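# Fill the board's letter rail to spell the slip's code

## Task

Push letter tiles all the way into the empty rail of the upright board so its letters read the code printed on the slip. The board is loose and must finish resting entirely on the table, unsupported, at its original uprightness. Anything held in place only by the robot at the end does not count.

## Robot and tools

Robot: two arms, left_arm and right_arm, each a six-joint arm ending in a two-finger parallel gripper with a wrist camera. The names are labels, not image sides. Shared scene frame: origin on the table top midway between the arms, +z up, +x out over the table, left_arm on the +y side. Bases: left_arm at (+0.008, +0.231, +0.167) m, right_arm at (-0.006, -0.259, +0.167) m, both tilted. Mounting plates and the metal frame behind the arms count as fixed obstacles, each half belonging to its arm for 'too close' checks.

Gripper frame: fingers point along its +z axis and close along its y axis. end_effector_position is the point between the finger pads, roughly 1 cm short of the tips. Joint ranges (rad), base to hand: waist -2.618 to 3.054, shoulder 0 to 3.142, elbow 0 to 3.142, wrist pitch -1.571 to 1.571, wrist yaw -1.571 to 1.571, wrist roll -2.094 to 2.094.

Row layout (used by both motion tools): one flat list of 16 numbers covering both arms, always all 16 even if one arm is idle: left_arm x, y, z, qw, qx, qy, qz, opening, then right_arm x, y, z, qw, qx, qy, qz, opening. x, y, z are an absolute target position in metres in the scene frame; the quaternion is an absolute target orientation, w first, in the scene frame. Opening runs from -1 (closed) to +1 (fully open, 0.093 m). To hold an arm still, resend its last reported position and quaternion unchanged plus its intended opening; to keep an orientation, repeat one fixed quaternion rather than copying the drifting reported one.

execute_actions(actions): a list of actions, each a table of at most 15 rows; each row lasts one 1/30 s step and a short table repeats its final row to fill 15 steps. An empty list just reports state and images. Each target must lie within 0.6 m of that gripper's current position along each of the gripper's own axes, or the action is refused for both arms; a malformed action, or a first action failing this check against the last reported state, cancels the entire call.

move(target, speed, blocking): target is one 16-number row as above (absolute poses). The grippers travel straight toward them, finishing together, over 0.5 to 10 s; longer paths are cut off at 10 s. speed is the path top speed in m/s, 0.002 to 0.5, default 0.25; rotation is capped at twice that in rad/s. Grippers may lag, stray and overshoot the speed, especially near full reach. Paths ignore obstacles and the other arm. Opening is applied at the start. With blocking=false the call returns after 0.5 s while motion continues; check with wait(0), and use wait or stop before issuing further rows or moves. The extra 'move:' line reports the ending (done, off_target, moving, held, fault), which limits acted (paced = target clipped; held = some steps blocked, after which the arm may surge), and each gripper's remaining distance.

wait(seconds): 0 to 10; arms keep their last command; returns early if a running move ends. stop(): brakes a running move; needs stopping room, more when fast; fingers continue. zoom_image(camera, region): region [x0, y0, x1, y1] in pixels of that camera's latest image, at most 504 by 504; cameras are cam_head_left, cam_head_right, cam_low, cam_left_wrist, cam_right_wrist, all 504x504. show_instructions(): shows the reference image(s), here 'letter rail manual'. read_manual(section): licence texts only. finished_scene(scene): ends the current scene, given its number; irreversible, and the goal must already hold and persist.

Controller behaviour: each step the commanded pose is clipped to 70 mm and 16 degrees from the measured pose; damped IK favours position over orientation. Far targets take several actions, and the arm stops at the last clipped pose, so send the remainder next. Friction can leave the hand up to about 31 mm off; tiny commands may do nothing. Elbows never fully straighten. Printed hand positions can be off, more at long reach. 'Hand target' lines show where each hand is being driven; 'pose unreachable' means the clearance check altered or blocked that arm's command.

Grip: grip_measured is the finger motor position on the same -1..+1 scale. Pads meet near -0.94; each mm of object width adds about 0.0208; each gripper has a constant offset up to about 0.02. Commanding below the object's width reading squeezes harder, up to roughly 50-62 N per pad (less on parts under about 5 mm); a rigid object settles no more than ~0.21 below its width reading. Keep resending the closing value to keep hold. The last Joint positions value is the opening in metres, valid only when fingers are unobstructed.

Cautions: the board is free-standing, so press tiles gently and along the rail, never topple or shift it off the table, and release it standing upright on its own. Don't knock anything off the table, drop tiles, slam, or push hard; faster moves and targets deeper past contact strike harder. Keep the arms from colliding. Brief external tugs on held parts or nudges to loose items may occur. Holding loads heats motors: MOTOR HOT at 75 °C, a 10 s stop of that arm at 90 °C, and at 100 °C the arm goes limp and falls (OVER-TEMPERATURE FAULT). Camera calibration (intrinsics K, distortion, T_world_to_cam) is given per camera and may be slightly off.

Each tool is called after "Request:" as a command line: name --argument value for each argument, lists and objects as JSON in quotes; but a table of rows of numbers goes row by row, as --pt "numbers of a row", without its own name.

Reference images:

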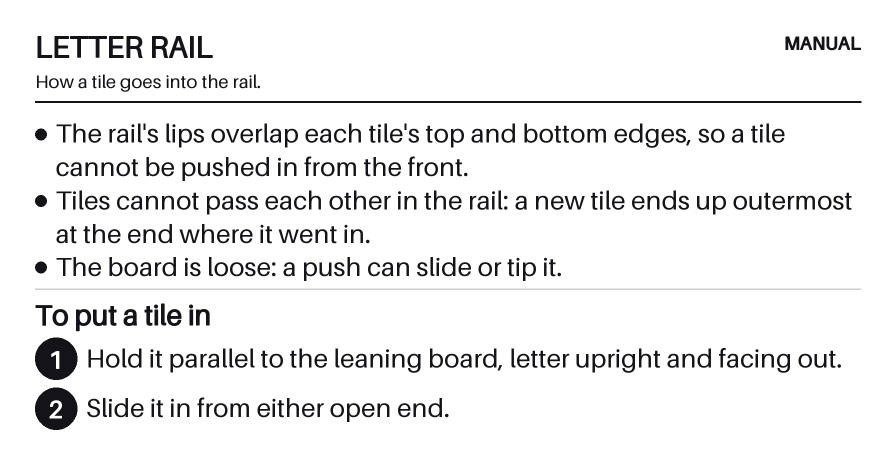

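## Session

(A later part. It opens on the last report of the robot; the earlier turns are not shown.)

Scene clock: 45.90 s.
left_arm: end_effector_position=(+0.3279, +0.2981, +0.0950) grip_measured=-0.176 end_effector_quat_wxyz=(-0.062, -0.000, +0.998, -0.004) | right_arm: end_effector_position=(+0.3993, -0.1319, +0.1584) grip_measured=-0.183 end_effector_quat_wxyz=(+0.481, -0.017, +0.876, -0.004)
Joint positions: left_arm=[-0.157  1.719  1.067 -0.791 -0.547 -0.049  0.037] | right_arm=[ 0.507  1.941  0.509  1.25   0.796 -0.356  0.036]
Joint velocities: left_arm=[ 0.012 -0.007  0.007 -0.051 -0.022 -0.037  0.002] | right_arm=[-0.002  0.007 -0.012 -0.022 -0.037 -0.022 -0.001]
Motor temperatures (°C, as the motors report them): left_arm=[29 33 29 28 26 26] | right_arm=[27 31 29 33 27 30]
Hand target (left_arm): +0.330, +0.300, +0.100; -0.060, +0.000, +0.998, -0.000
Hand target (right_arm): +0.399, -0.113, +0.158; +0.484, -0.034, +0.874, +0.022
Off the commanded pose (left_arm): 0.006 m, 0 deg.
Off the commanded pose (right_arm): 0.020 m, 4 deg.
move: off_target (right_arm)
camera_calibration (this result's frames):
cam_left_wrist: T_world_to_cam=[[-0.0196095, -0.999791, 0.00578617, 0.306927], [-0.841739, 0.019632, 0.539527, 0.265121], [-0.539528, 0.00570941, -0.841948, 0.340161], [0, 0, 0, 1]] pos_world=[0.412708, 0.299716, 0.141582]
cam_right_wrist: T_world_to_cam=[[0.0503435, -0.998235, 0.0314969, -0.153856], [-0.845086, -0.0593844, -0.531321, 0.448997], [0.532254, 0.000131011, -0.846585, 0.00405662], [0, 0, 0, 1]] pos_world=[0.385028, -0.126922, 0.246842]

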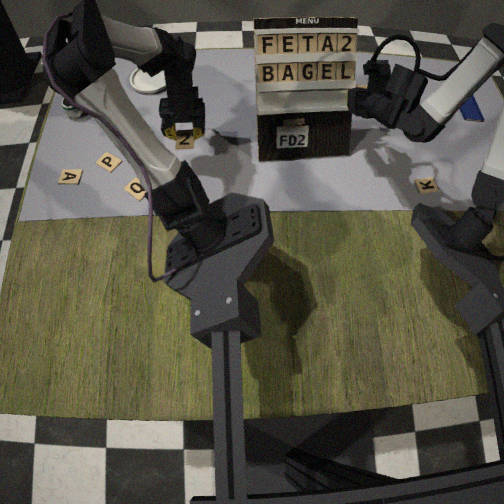

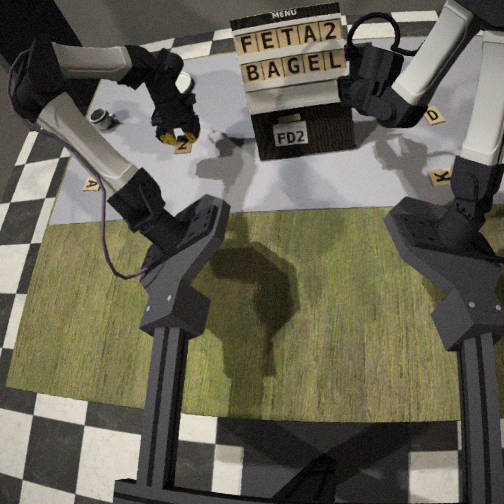

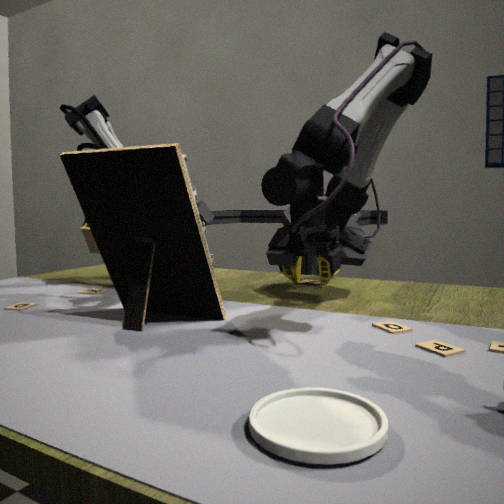

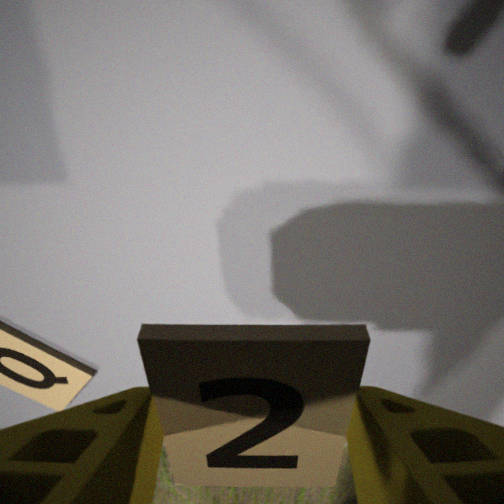

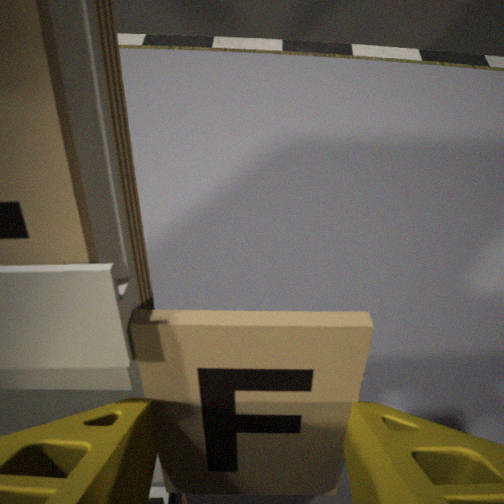

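Request:
move --target '[0.33,0.30,0.1,-0.06,0,1,0,-0.2,0.402,-0.165,0.157,0.4845,-0.034,0.874,0.022,-0.2]' --speed 0.06

Request:
move --target '[0.33,0.30,0.1,-0.06,0,1,0,-0.2,0.399,-0.118,0.1553,0.4845,-0.034,0.874,0.022,-0.2]' --speed 0.025

Request:
zoom_image --camera "cam_right_wrist" --region '[60, 240, 260, 504]'

Scene clock: 47.40 s.
left_arm: end_effector_position=(+0.3279, +0.2981, +0.0950) grip_measured=-0.176 end_effector_quat_wxyz=(-0.062, -0.000, +0.998, -0.004) | right_arm: end_effector_position=(+0.4058, -0.1605, +0.1602) grip_measured=-0.183 end_effector_quat_wxyz=(+0.490, -0.027, +0.871, +0.024)
Joint positions: left_arm=[-0.157  1.719  1.067 -0.791 -0.547 -0.049  0.037] | right_arm=[ 0.398  1.811  0.441  1.203  0.627 -0.371  0.036]
Joint velocities: left_arm=[-0.012 -0.002  0.007 -0.051 -0.037 -0.007 -0.003] | right_arm=[-0.012  0.002  0.012  0.022  0.051 -0.007 -0.001]
Motor temperatures (°C, as the motors report them): left_arm=[29 33 29 28 26 26] | right_arm=[27 31 29 33 27 30]
Hand target (left_arm): +0.330, +0.300, +0.100; -0.060, +0.000, +0.998, -0.000
Hand target (right_arm): +0.402, -0.165, +0.157; +0.485, -0.034, +0.874, +0.022
Off the commanded pose (left_arm): 0.006 m, 0 deg.
Off the commanded pose (right_arm): 0.007 m, 1 deg.
move: done
camera_calibration (this result's frames):
cam_left_wrist: T_world_to_cam=[[-0.0196095, -0.999791, 0.00578617, 0.306927], [-0.841739, 0.019632, 0.539527, 0.265121], [-0.539528, 0.00570941, -0.841948, 0.340161], [0, 0, 0, 1]] pos_world=[0.412708, 0.299716, 0.141582]
cam_right_wrist: T_world_to_cam=[[0.0947914, -0.995474, -0.00675653, -0.194259], [-0.831582, -0.0754504, -0.550254, 0.448748], [0.547253, 0.0577779, -0.83497, 0.00342172], [0, 0, 0, 1]] pos_world=[0.389713, -0.159719, 0.24847]

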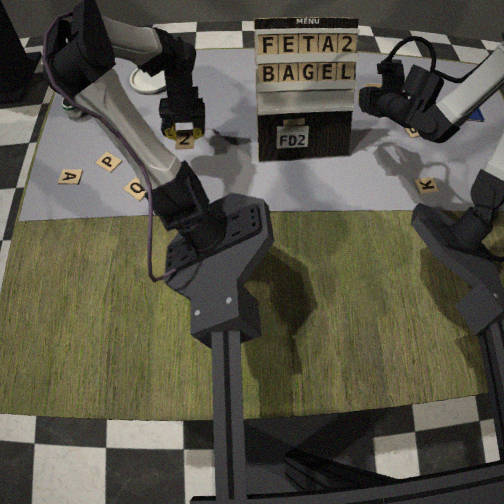

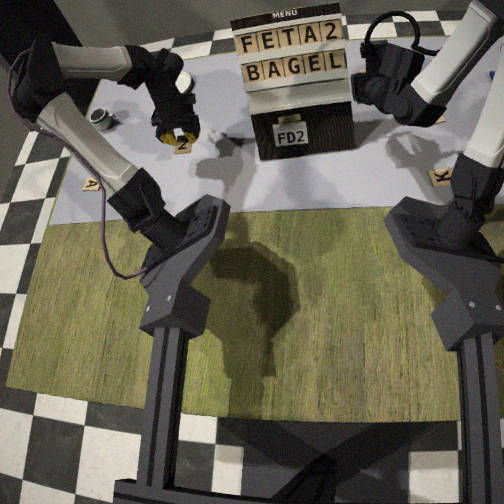

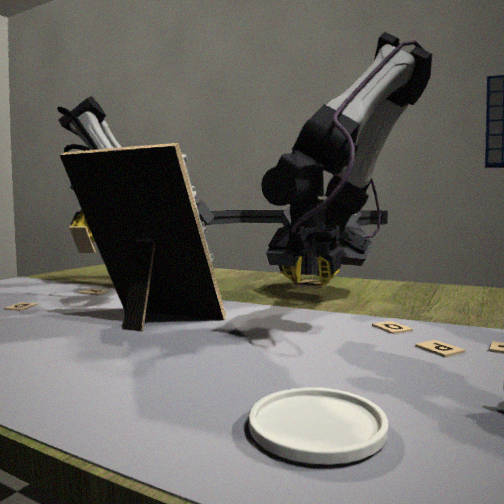

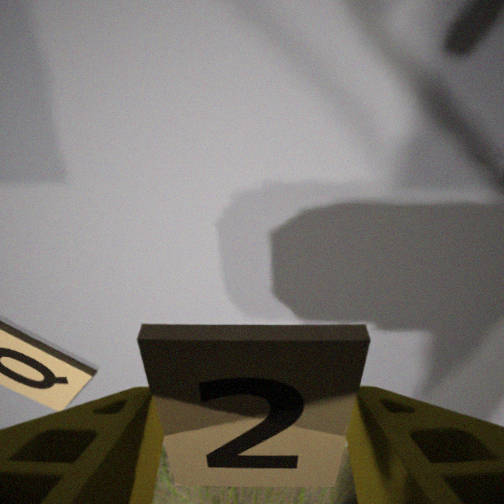

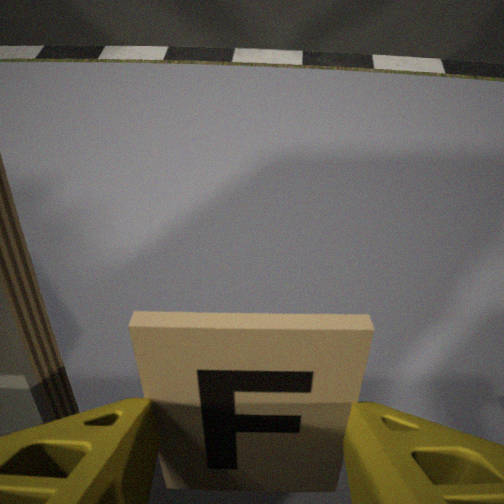

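Scene clock: 49.37 s.
left_arm: end_effector_position=(+0.3279, +0.2981, +0.0950) grip_measured=-0.176 end_effector_quat_wxyz=(-0.062, -0.000, +0.998, -0.004) | right_arm: end_effector_position=(+0.3984, -0.1331, +0.1558) grip_measured=-0.183 end_effector_quat_wxyz=(+0.482, -0.023, +0.876, +0.005)
Joint positions: left_arm=[-0.157  1.719  1.067 -0.791 -0.547 -0.049  0.037] | right_arm=[ 0.492  1.937  0.495  1.258  0.761 -0.358  0.036]
Joint velocities: left_arm=[ 0.002 -0.022  0.007 -0.081  0.081  0.051 -0.001] | right_arm=[ 0.002 -0.012  0.012 -0.051 -0.022  0.022  0.   ]
Motor temperatures (°C, as the motors report them): left_arm=[29 33 29 28 26 26] | right_arm=[27 31 29 33 27 30]
Hand target (left_arm): +0.330, +0.300, +0.100; -0.060, +0.000, +0.998, -0.000
Hand target (right_arm): +0.398, -0.118, +0.155; +0.484, -0.034, +0.874, +0.022
Off the commanded pose (left_arm): 0.006 m, 0 deg.
Off the commanded pose (right_arm): 0.015 m, 2 deg.
move: off_target (right_arm)
camera_calibration (this result's frames):
cam_left_wrist: T_world_to_cam=[[-0.0196095, -0.999791, 0.00578617, 0.306927], [-0.841739, 0.019632, 0.539527, 0.265121], [-0.539528, 0.00570941, -0.841948, 0.340161], [0, 0, 0, 1]] pos_world=[0.412708, 0.299716, 0.141582]
cam_right_wrist: T_world_to_cam=[[0.0682888, -0.997417, 0.022289, -0.160521], [-0.842462, -0.0696182, -0.534238, 0.444793], [0.53441, 0.0177049, -0.84504, 0.00354331], [0, 0, 0, 1]] pos_world=[0.383789, -0.129204, 0.244197]

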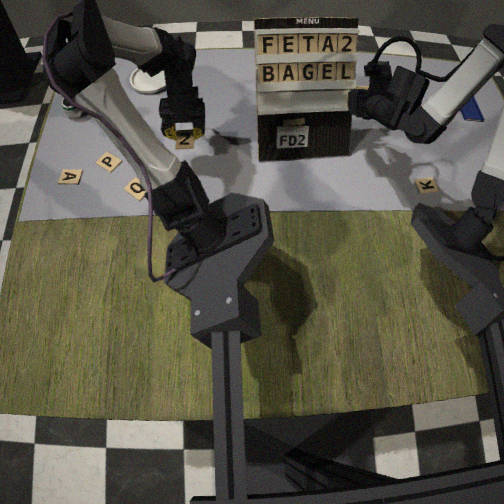

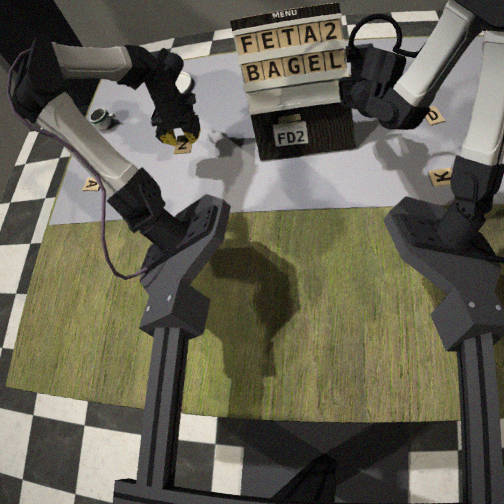

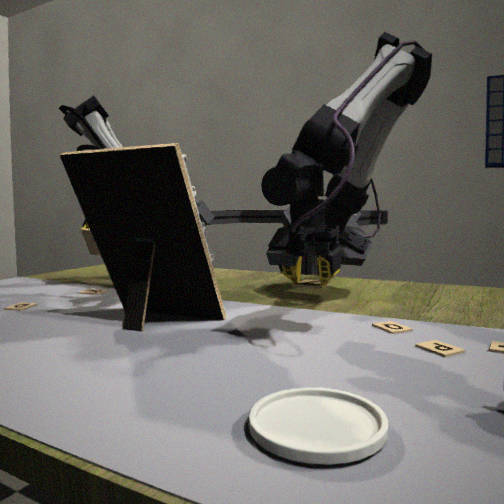

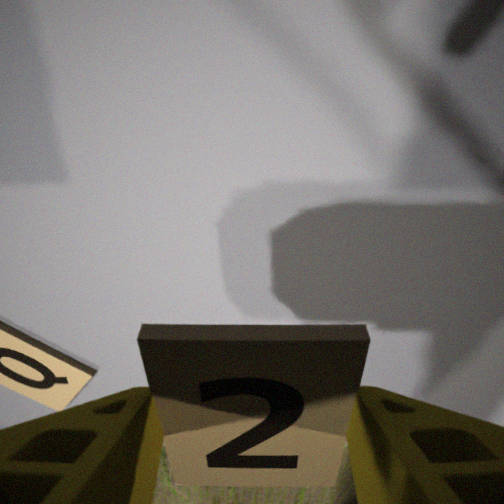

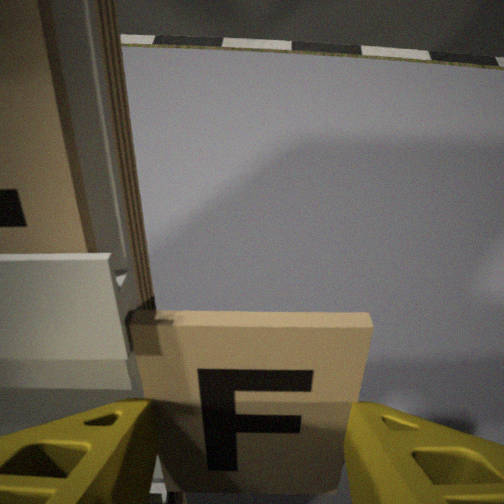

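Region (60, 240, 260, 504) of cam_right_wrist's 504x504 image, scaled by 1.909, with more detail than that image has; it fills the left 382 columns of this view, and the rest is white.

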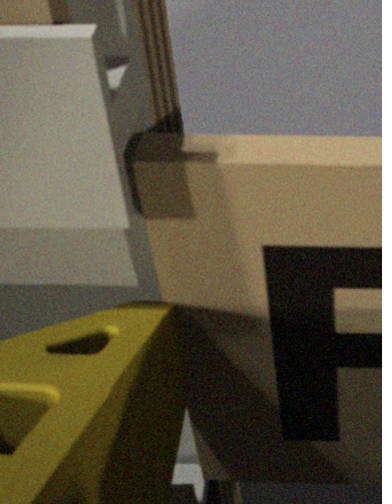

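Request:
move --target '[0.33,0.30,0.1,-0.06,0,1,0,-0.2,0.399,-0.165,0.159,0.4845,-0.034,0.874,0.022,-0.2]' --speed 0.06

Request:
move --target '[0.33,0.30,0.1,-0.06,0,1,0,-0.2,0.3965,-0.118,0.1575,0.4845,-0.034,0.874,0.022,-0.2]' --speed 0.025

Scene clock: 50.67 s.
left_arm: end_effector_position=(+0.3279, +0.2981, +0.0950) grip_measured=-0.176 end_effector_quat_wxyz=(-0.062, -0.000, +0.998, -0.004) | right_arm: end_effector_position=(+0.4030, -0.1603, +0.1626) grip_measured=-0.183 end_effector_quat_wxyz=(+0.490, -0.027, +0.871, +0.025)
Joint positions: left_arm=[-0.157  1.719  1.067 -0.791 -0.547 -0.049  0.037] | right_arm=[ 0.408  1.8    0.432  1.202  0.636 -0.369  0.036]
Joint velocities: left_arm=[ 0.002 -0.007 -0.012 -0.037  0.007 -0.007 -0.001] | right_arm=[-0.017  0.027 -0.002  0.007  0.037 -0.037  0.001]
Motor temperatures (°C, as the motors report them): left_arm=[29 33 30 28 26 26] | right_arm=[27 31 29 33 27 30]
Hand target (left_arm): +0.330, +0.300, +0.100; -0.060, +0.000, +0.998, -0.000
Hand target (right_arm): +0.399, -0.165, +0.159; +0.485, -0.034, +0.874, +0.022
Off the commanded pose (left_arm): 0.006 m, 0 deg.
Off the commanded pose (right_arm): 0.007 m, 1 deg.
move: done
camera_calibration (this result's frames):
cam_left_wrist: T_world_to_cam=[[-0.0196095, -0.999791, 0.00578617, 0.306927], [-0.841739, 0.019632, 0.539527, 0.265121], [-0.539528, 0.00570941, -0.841948, 0.340161], [0, 0, 0, 1]] pos_world=[0.412708, 0.299716, 0.141582]
cam_right_wrist: T_world_to_cam=[[0.0946961, -0.995478, -0.00754427, -0.193594], [-0.831158, -0.0748895, -0.55097, 0.447751], [0.547913, 0.0584452, -0.834491, 0.00675887], [0, 0, 0, 1]] pos_world=[0.386781, -0.159582, 0.250877]

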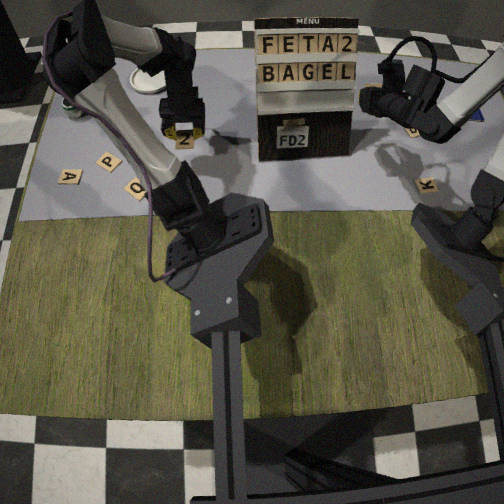

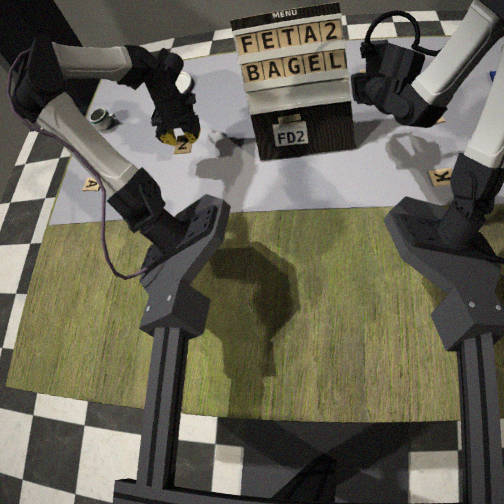

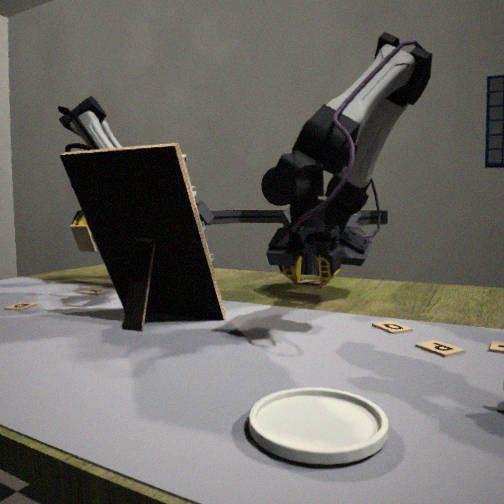

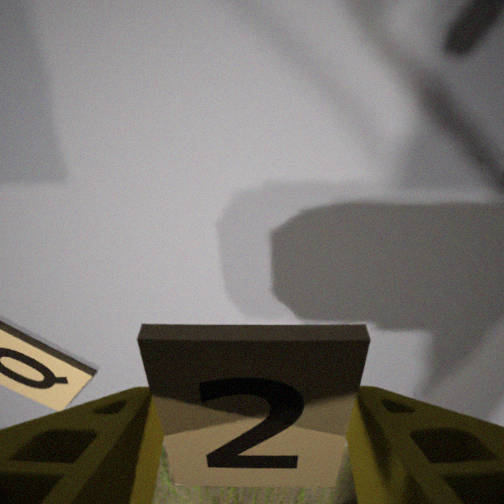

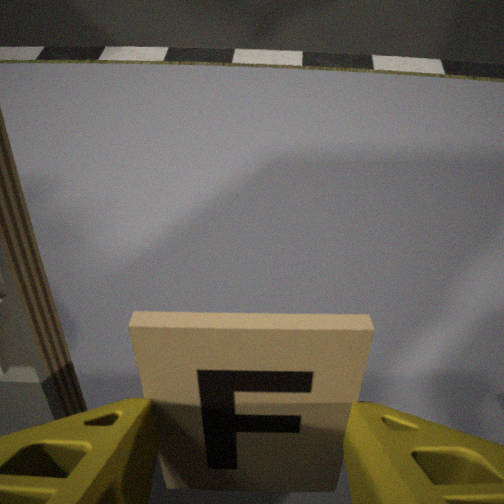

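Scene clock: 52.60 s.
left_arm: end_effector_position=(+0.3279, +0.2981, +0.0950) grip_measured=-0.176 end_effector_quat_wxyz=(-0.062, -0.000, +0.998, -0.004) | right_arm: end_effector_position=(+0.3965, -0.1320, +0.1588) grip_measured=-0.183 end_effector_quat_wxyz=(+0.484, -0.020, +0.875, +0.009)
Joint positions: left_arm=[-0.157  1.719  1.067 -0.791 -0.547 -0.049  0.037] | right_arm=[ 0.501  1.929  0.488  1.259  0.765 -0.348  0.036]
Joint velocities: left_arm=[-0.002 -0.002 -0.012 -0.051  0.037  0.066 -0.001] | right_arm=[ 0.012  0.007 -0.007 -0.037  0.095  0.051 -0.   ]
Motor temperatures (°C, as the motors report them): left_arm=[29 33 30 28 26 26] | right_arm=[27 31 29 33 27 30]
Hand target (left_arm): +0.330, +0.300, +0.100; -0.060, +0.000, +0.998, -0.000
Hand target (right_arm): +0.396, -0.118, +0.157; +0.485, -0.034, +0.874, +0.022
Off the commanded pose (left_arm): 0.006 m, 0 deg.
Off the commanded pose (right_arm): 0.014 m, 2 deg.
move: off_target (right_arm)
camera_calibration (this result's frames):
cam_left_wrist: T_world_to_cam=[[-0.0196095, -0.999791, 0.00578617, 0.306927], [-0.841739, 0.019632, 0.539527, 0.265121], [-0.539528, 0.00570941, -0.841948, 0.340161], [0, 0, 0, 1]] pos_world=[0.412708, 0.299716, 0.141582]
cam_right_wrist: T_world_to_cam=[[0.0666106, -0.997711, 0.0116452, -0.1571], [-0.840488, -0.0623961, -0.538225, 0.445698], [0.537719, 0.0260638, -0.842721, 0.00649246], [0, 0, 0, 1]] pos_world=[0.381578, -0.1291, 0.247187]

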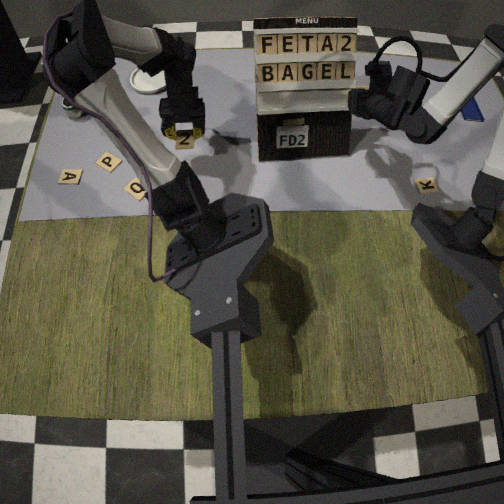

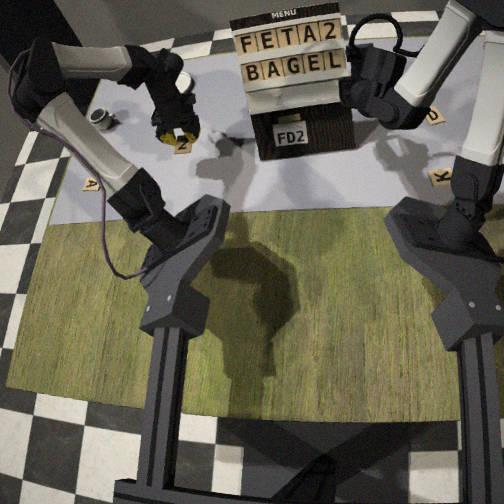

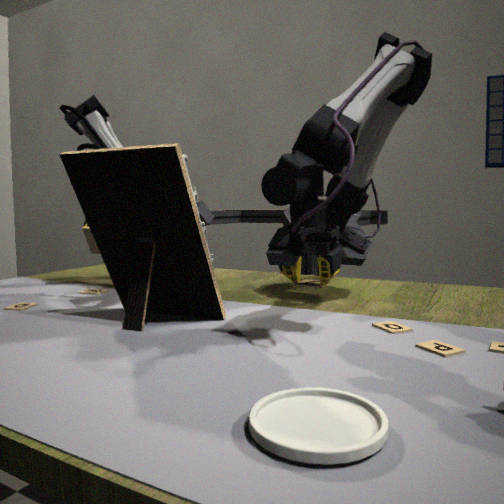

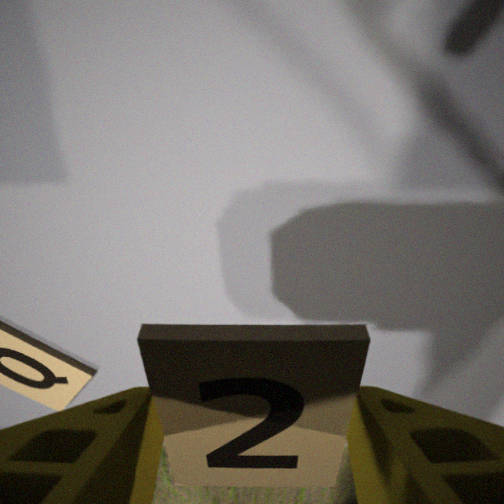

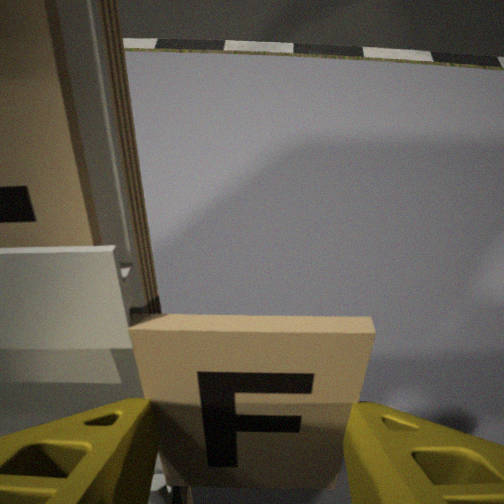

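Request:
move --target '[0.33,0.30,0.1,-0.06,0,1,0,-0.2,0.400,-0.16,0.158,0.4845,-0.034,0.874,0.022,-0.2]' --speed 0.06

Request:
move --target '[0.33,0.30,0.1,-0.06,0,1,0,-0.2,0.399,-0.129,0.1568,0.4845,-0.034,0.874,0.022,-0.2]' --speed 0.025

Request:
zoom_image --camera "cam_right_wrist" --region '[60, 240, 260, 504]'

Scene clock: 53.77 s.
left_arm: end_effector_position=(+0.3279, +0.2981, +0.0950) grip_measured=-0.176 end_effector_quat_wxyz=(-0.062, -0.000, +0.998, -0.004) | right_arm: end_effector_position=(+0.4037, -0.1553, +0.1614) grip_measured=-0.183 end_effector_quat_wxyz=(+0.490, -0.027, +0.871, +0.025)
Joint positions: left_arm=[-0.157  1.719  1.067 -0.791 -0.547 -0.049  0.037] | right_arm=[ 0.418  1.824  0.444  1.212  0.646 -0.366  0.036]
Joint velocities: left_arm=[-0.002  0.002 -0.007 -0.037  0.007 -0.037 -0.001] | right_arm=[ 0.002 -0.012  0.012 -0.037 -0.037 -0.051  0.001]
Motor temperatures (°C, as the motors report them): left_arm=[29 34 30 28 26 26] | right_arm=[27 31 29 33 27 30]
Hand target (left_arm): +0.330, +0.300, +0.100; -0.060, +0.000, +0.998, -0.000
Hand target (right_arm): +0.400, -0.160, +0.158; +0.485, -0.034, +0.874, +0.022
Off the commanded pose (left_arm): 0.006 m, 0 deg.
Off the commanded pose (right_arm): 0.007 m, 1 deg.
move: done
camera_calibration (this result's frames):
cam_left_wrist: T_world_to_cam=[[-0.0196095, -0.999791, 0.00578617, 0.306927], [-0.841739, 0.019632, 0.539527, 0.265121], [-0.539528, 0.00570941, -0.841948, 0.340161], [0, 0, 0, 1]] pos_world=[0.412708, 0.299716, 0.141582]
cam_right_wrist: T_world_to_cam=[[0.0946233, -0.995484, -0.00762424, -0.188696], [-0.831333, -0.0748025, -0.550718, 0.448128], [0.54766, 0.058449, -0.834657, 0.00511564], [0, 0, 0, 1]] pos_world=[0.387597, -0.154622, 0.249623]

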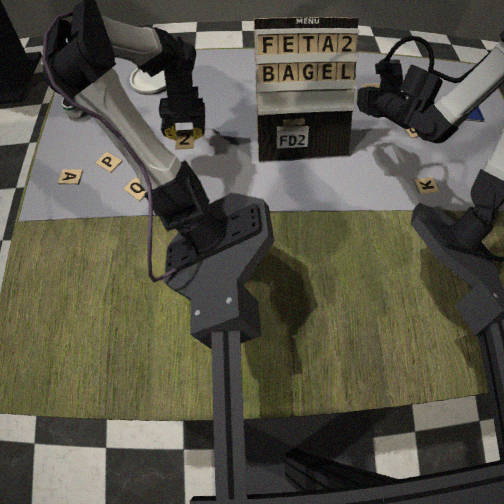

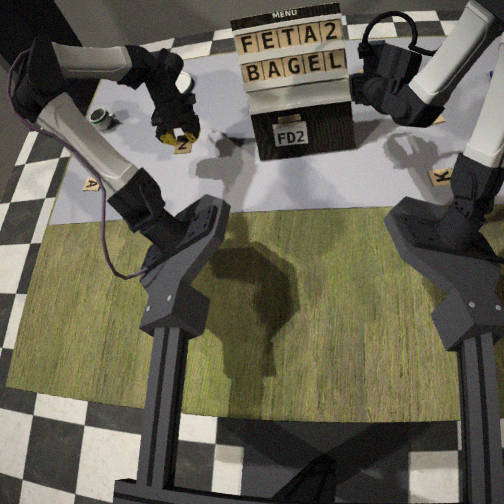

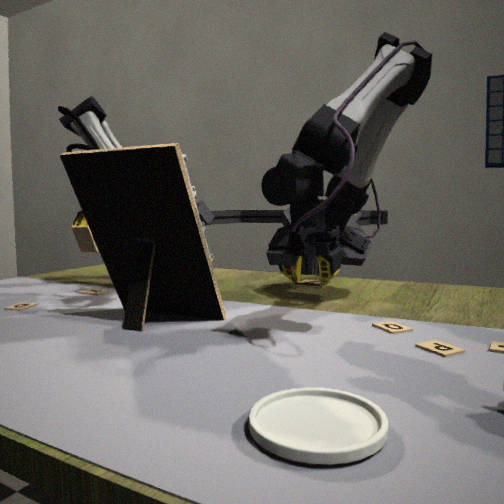

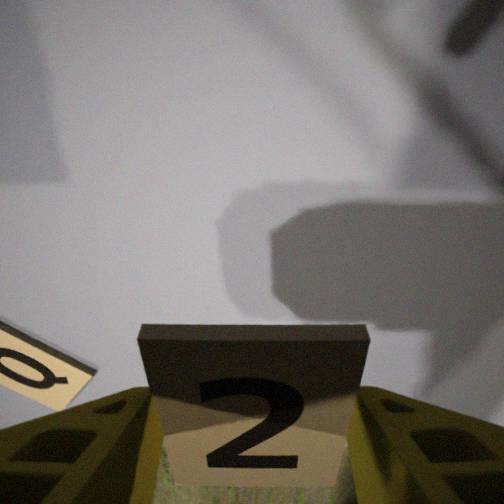

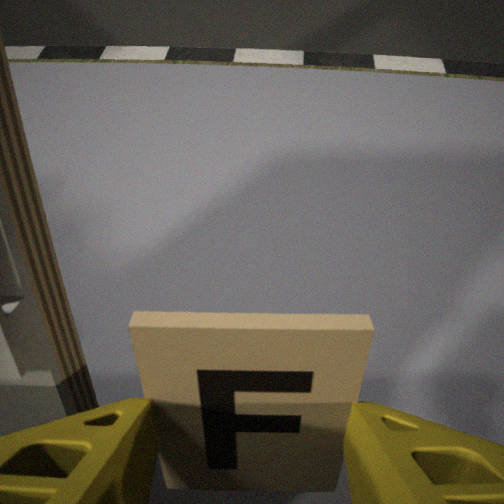

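Scene clock: 55.07 s.
left_arm: end_effector_position=(+0.3279, +0.2981, +0.0950) grip_measured=-0.176 end_effector_quat_wxyz=(-0.062, -0.000, +0.998, -0.004) | right_arm: end_effector_position=(+0.3971, -0.1347, +0.1561) grip_measured=-0.183 end_effector_quat_wxyz=(+0.482, -0.038, +0.875, +0.020)
Joint positions: left_arm=[-0.157  1.719  1.067 -0.791 -0.547 -0.049  0.037] | right_arm=[ 0.473  1.9    0.473  1.227  0.705 -0.361  0.036]
Joint velocities: left_arm=[ 0.007 -0.002 -0.017  0.095  0.007 -0.095  0.   ] | right_arm=[-0.002 -0.002 -0.012 -0.051  0.037 -0.007  0.001]
Motor temperatures (°C, as the motors report them): left_arm=[29 34 30 28 26 26] | right_arm=[28 31 29 34 27 30]
Hand target (left_arm): +0.330, +0.300, +0.100; -0.060, +0.000, +0.998, -0.000
Hand target (right_arm): +0.399, -0.129, +0.157; +0.484, -0.034, +0.874, +0.022
Off the commanded pose (left_arm): 0.006 m, 0 deg.
Off the commanded pose (right_arm): 0.006 m, 1 deg.
move: done
camera_calibration (this result's frames):
cam_left_wrist: T_world_to_cam=[[-0.0196095, -0.999791, 0.00578617, 0.306927], [-0.841739, 0.019632, 0.539527, 0.265121], [-0.539528, 0.00570941, -0.841948, 0.340161], [0, 0, 0, 1]] pos_world=[0.412708, 0.299716, 0.141582]
cam_right_wrist: T_world_to_cam=[[0.107984, -0.994104, 0.00983685, -0.175434], [-0.839793, -0.096509, -0.534261, 0.439058], [0.53206, 0.049431, -0.845263, 0.00974519], [0, 0, 0, 1]] pos_world=[0.382477, -0.132508, 0.244534]

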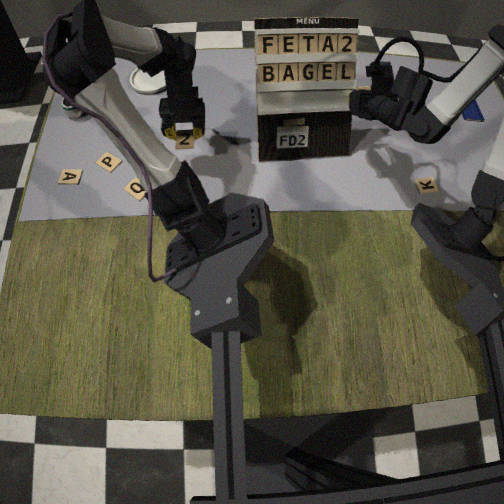

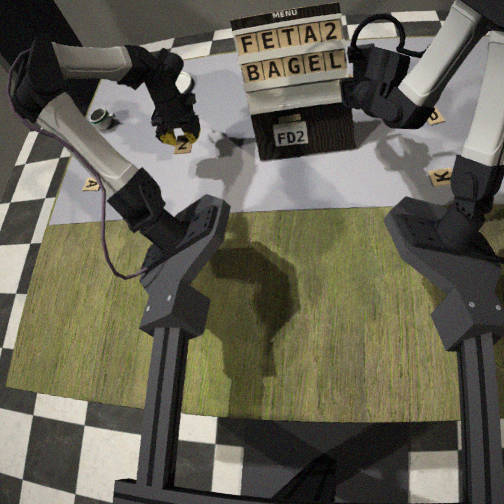

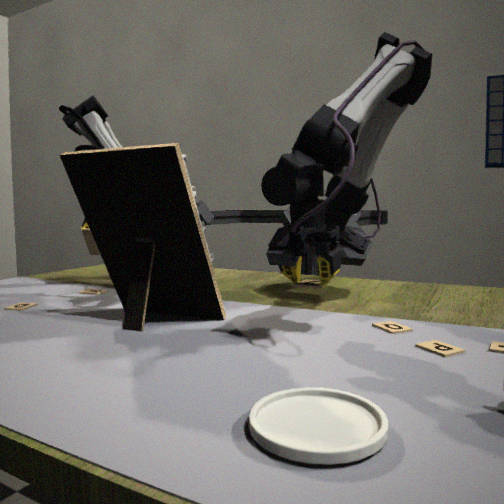

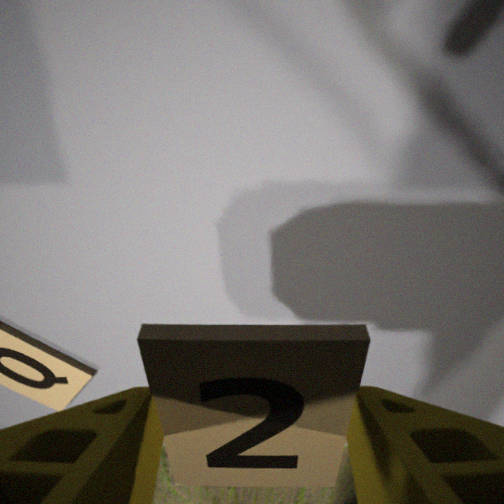

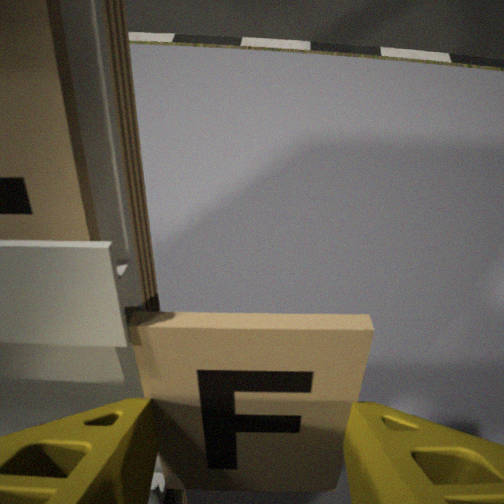

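Region (60, 240, 260, 504) of cam_right_wrist's 504x504 image, scaled by 1.909, with more detail than that image has; it fills the left 382 columns of this view, and the rest is white.

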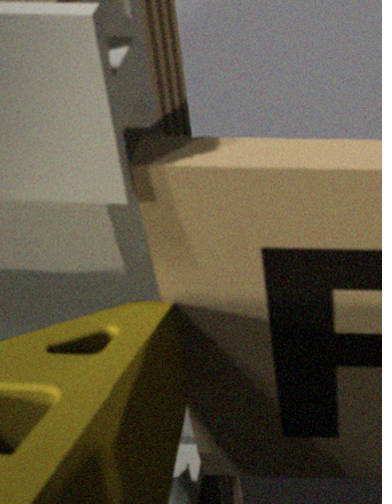

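Request:
move --target '[0.33,0.30,0.1,-0.06,0,1,0,-0.2,0.398,-0.117,0.1568,0.4845,-0.034,0.874,0.022,-0.2]' --speed 0.015

Request:
zoom_image --camera "cam_right_wrist" --region '[60, 240, 260, 504]'

Scene clock: 57.60 s.
left_arm: end_effector_position=(+0.3279, +0.2981, +0.0950) grip_measured=-0.176 end_effector_quat_wxyz=(-0.062, -0.000, +0.998, -0.004) | right_arm: end_effector_position=(+0.3965, -0.1231, +0.1565) grip_measured=-0.183 end_effector_quat_wxyz=(+0.482, -0.037, +0.875, +0.019)
Joint positions: left_arm=[-0.157  1.719  1.067 -0.791 -0.547 -0.049  0.037] | right_arm=[ 0.504  1.941  0.499  1.238  0.736 -0.353  0.036]
Joint velocities: left_arm=[ 0.002  0.012 -0.012 -0.037 -0.022  0.066 -0.001] | right_arm=[ 0.007 -0.002 -0.007  0.007  0.007 -0.066  0.001]
Motor temperatures (°C, as the motors report them): left_arm=[29 34 30 28 26 26] | right_arm=[28 31 29 34 27 30]
Hand target (left_arm): +0.330, +0.300, +0.100; -0.060, +0.000, +0.998, -0.000
Hand target (right_arm): +0.398, -0.117, +0.157; +0.484, -0.034, +0.874, +0.022
Off the commanded pose (left_arm): 0.006 m, 0 deg.
Off the commanded pose (right_arm): 0.006 m, 1 deg.
move: done
camera_calibration (this result's frames):
cam_left_wrist: T_world_to_cam=[[-0.0196095, -0.999791, 0.00578617, 0.306927], [-0.841739, 0.019632, 0.539527, 0.265121], [-0.539528, 0.00570941, -0.841948, 0.340161], [0, 0, 0, 1]] pos_world=[0.412708, 0.299716, 0.141582]
cam_right_wrist: T_world_to_cam=[[0.106035, -0.994309, 0.010344, -0.163218], [-0.839341, -0.095077, -0.535225, 0.440045], [0.533163, 0.0480704, -0.844646, 0.00914588], [0, 0, 0, 1]] pos_world=[0.381779, -0.120891, 0.244937]

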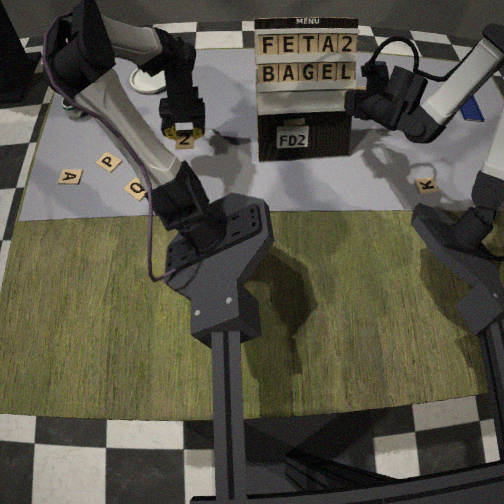

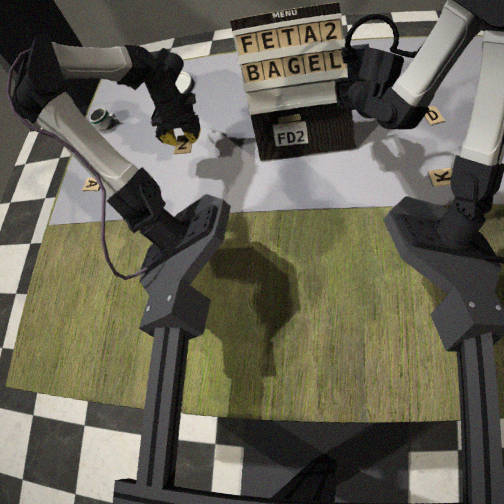

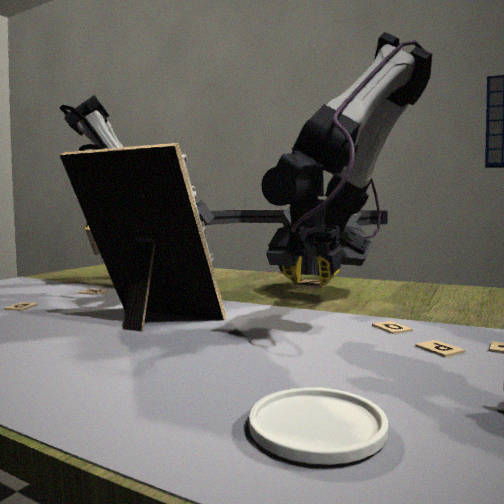

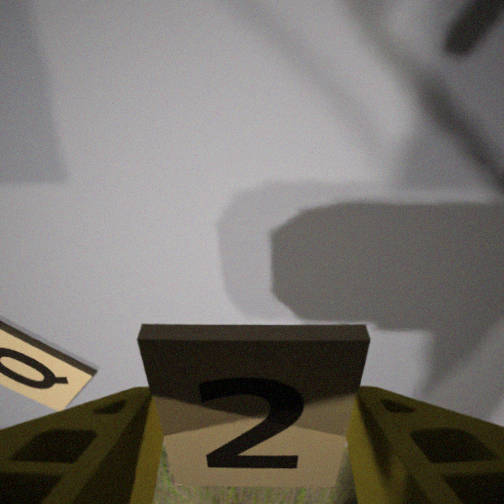

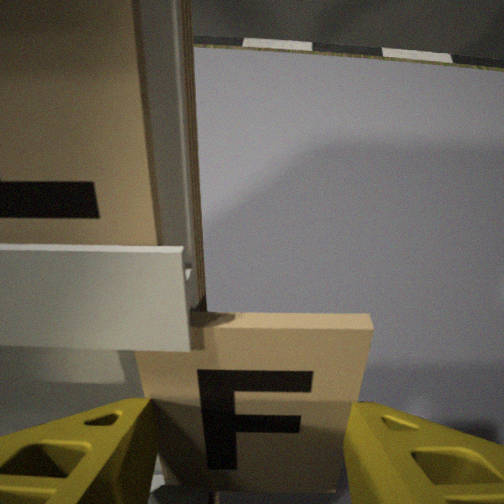

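Region (60, 240, 260, 504) of cam_right_wrist's 504x504 image, scaled by 1.909, with more detail than that image has; it fills the left 382 columns of this view, and the rest is white.

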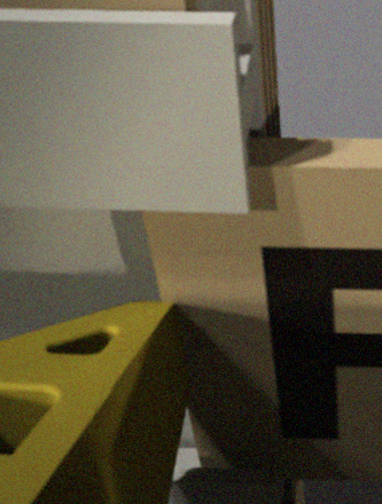

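Request:
move --target '[0.33,0.30,0.1,-0.06,0,1,0,-0.2,0.393,-0.06,0.1568,0.4845,-0.034,0.874,0.022,-0.2]' --speed 0.03

Scene clock: 60.07 s.
left_arm: end_effector_position=(+0.3279, +0.2981, +0.0950) grip_measured=-0.176 end_effector_quat_wxyz=(-0.062, -0.000, +0.998, -0.004) | right_arm: end_effector_position=(+0.3923, -0.0667, +0.1565) grip_measured=-0.183 end_effector_quat_wxyz=(+0.482, -0.037, +0.875, +0.018)
Joint positions: left_arm=[-0.157  1.719  1.067 -0.791 -0.547 -0.049  0.037] | right_arm=[ 0.63   2.122  0.645  1.245  0.862 -0.317  0.036]
Joint velocities: left_arm=[-0.012  0.007 -0.012 -0.007  0.022 -0.007 -0.   ] | right_arm=[-0.007  0.012 -0.032 -0.022 -0.007  0.007  0.   ]
Motor temperatures (°C, as the motors report them): left_arm=[29 34 30 28 26 26] | right_arm=[28 31 29 34 27 30]
Hand target (left_arm): +0.330, +0.300, +0.100; -0.060, +0.000, +0.998, -0.000
Hand target (right_arm): +0.393, -0.060, +0.156; +0.484, -0.034, +0.874, +0.022
Off the commanded pose (left_arm): 0.006 m, 0 deg.
Off the commanded pose (right_arm): 0.007 m, 1 deg.
move: done
camera_calibration (this result's frames):
cam_left_wrist: T_world_to_cam=[[-0.0196095, -0.999791, 0.00578617, 0.306927], [-0.841739, 0.019632, 0.539527, 0.265121], [-0.539528, 0.00570941, -0.841948, 0.340161], [0, 0, 0, 1]] pos_world=[0.412708, 0.299716, 0.141582]
cam_right_wrist: T_world_to_cam=[[0.105778, -0.994302, 0.0131864, -0.106997], [-0.839497, -0.0964008, -0.534744, 0.441758], [0.532968, 0.0454941, -0.844911, 0.00861217], [0, 0, 0, 1]] pos_world=[0.377583, -0.0641932, 0.244915]

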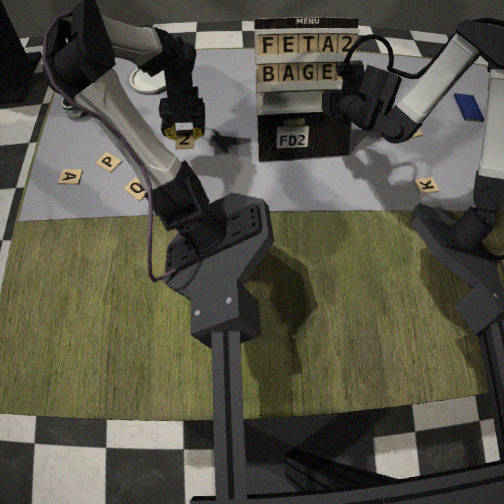

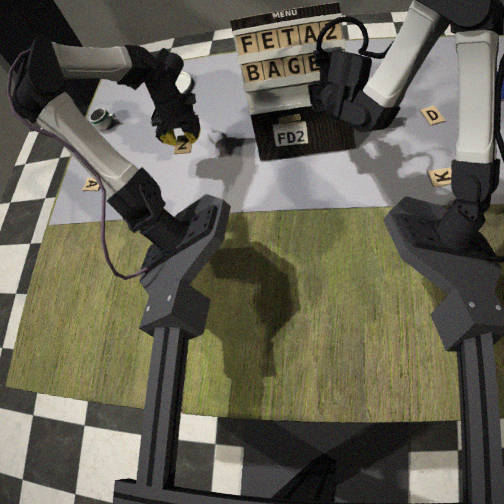

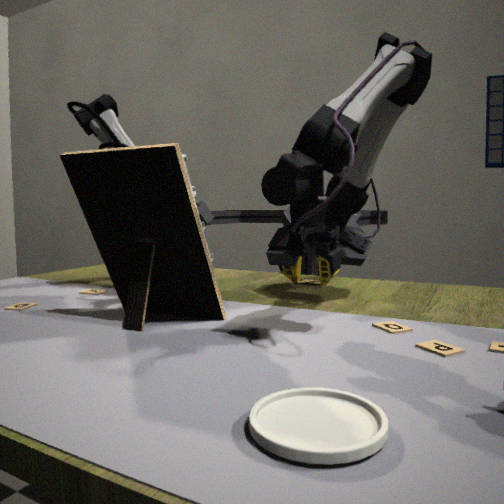

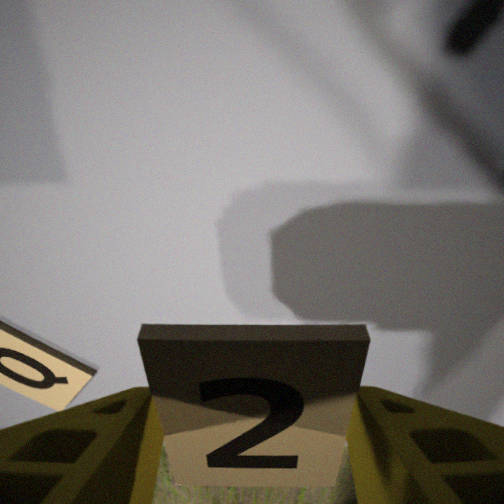

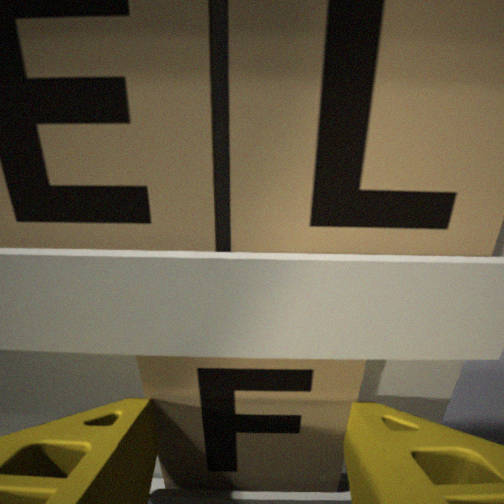

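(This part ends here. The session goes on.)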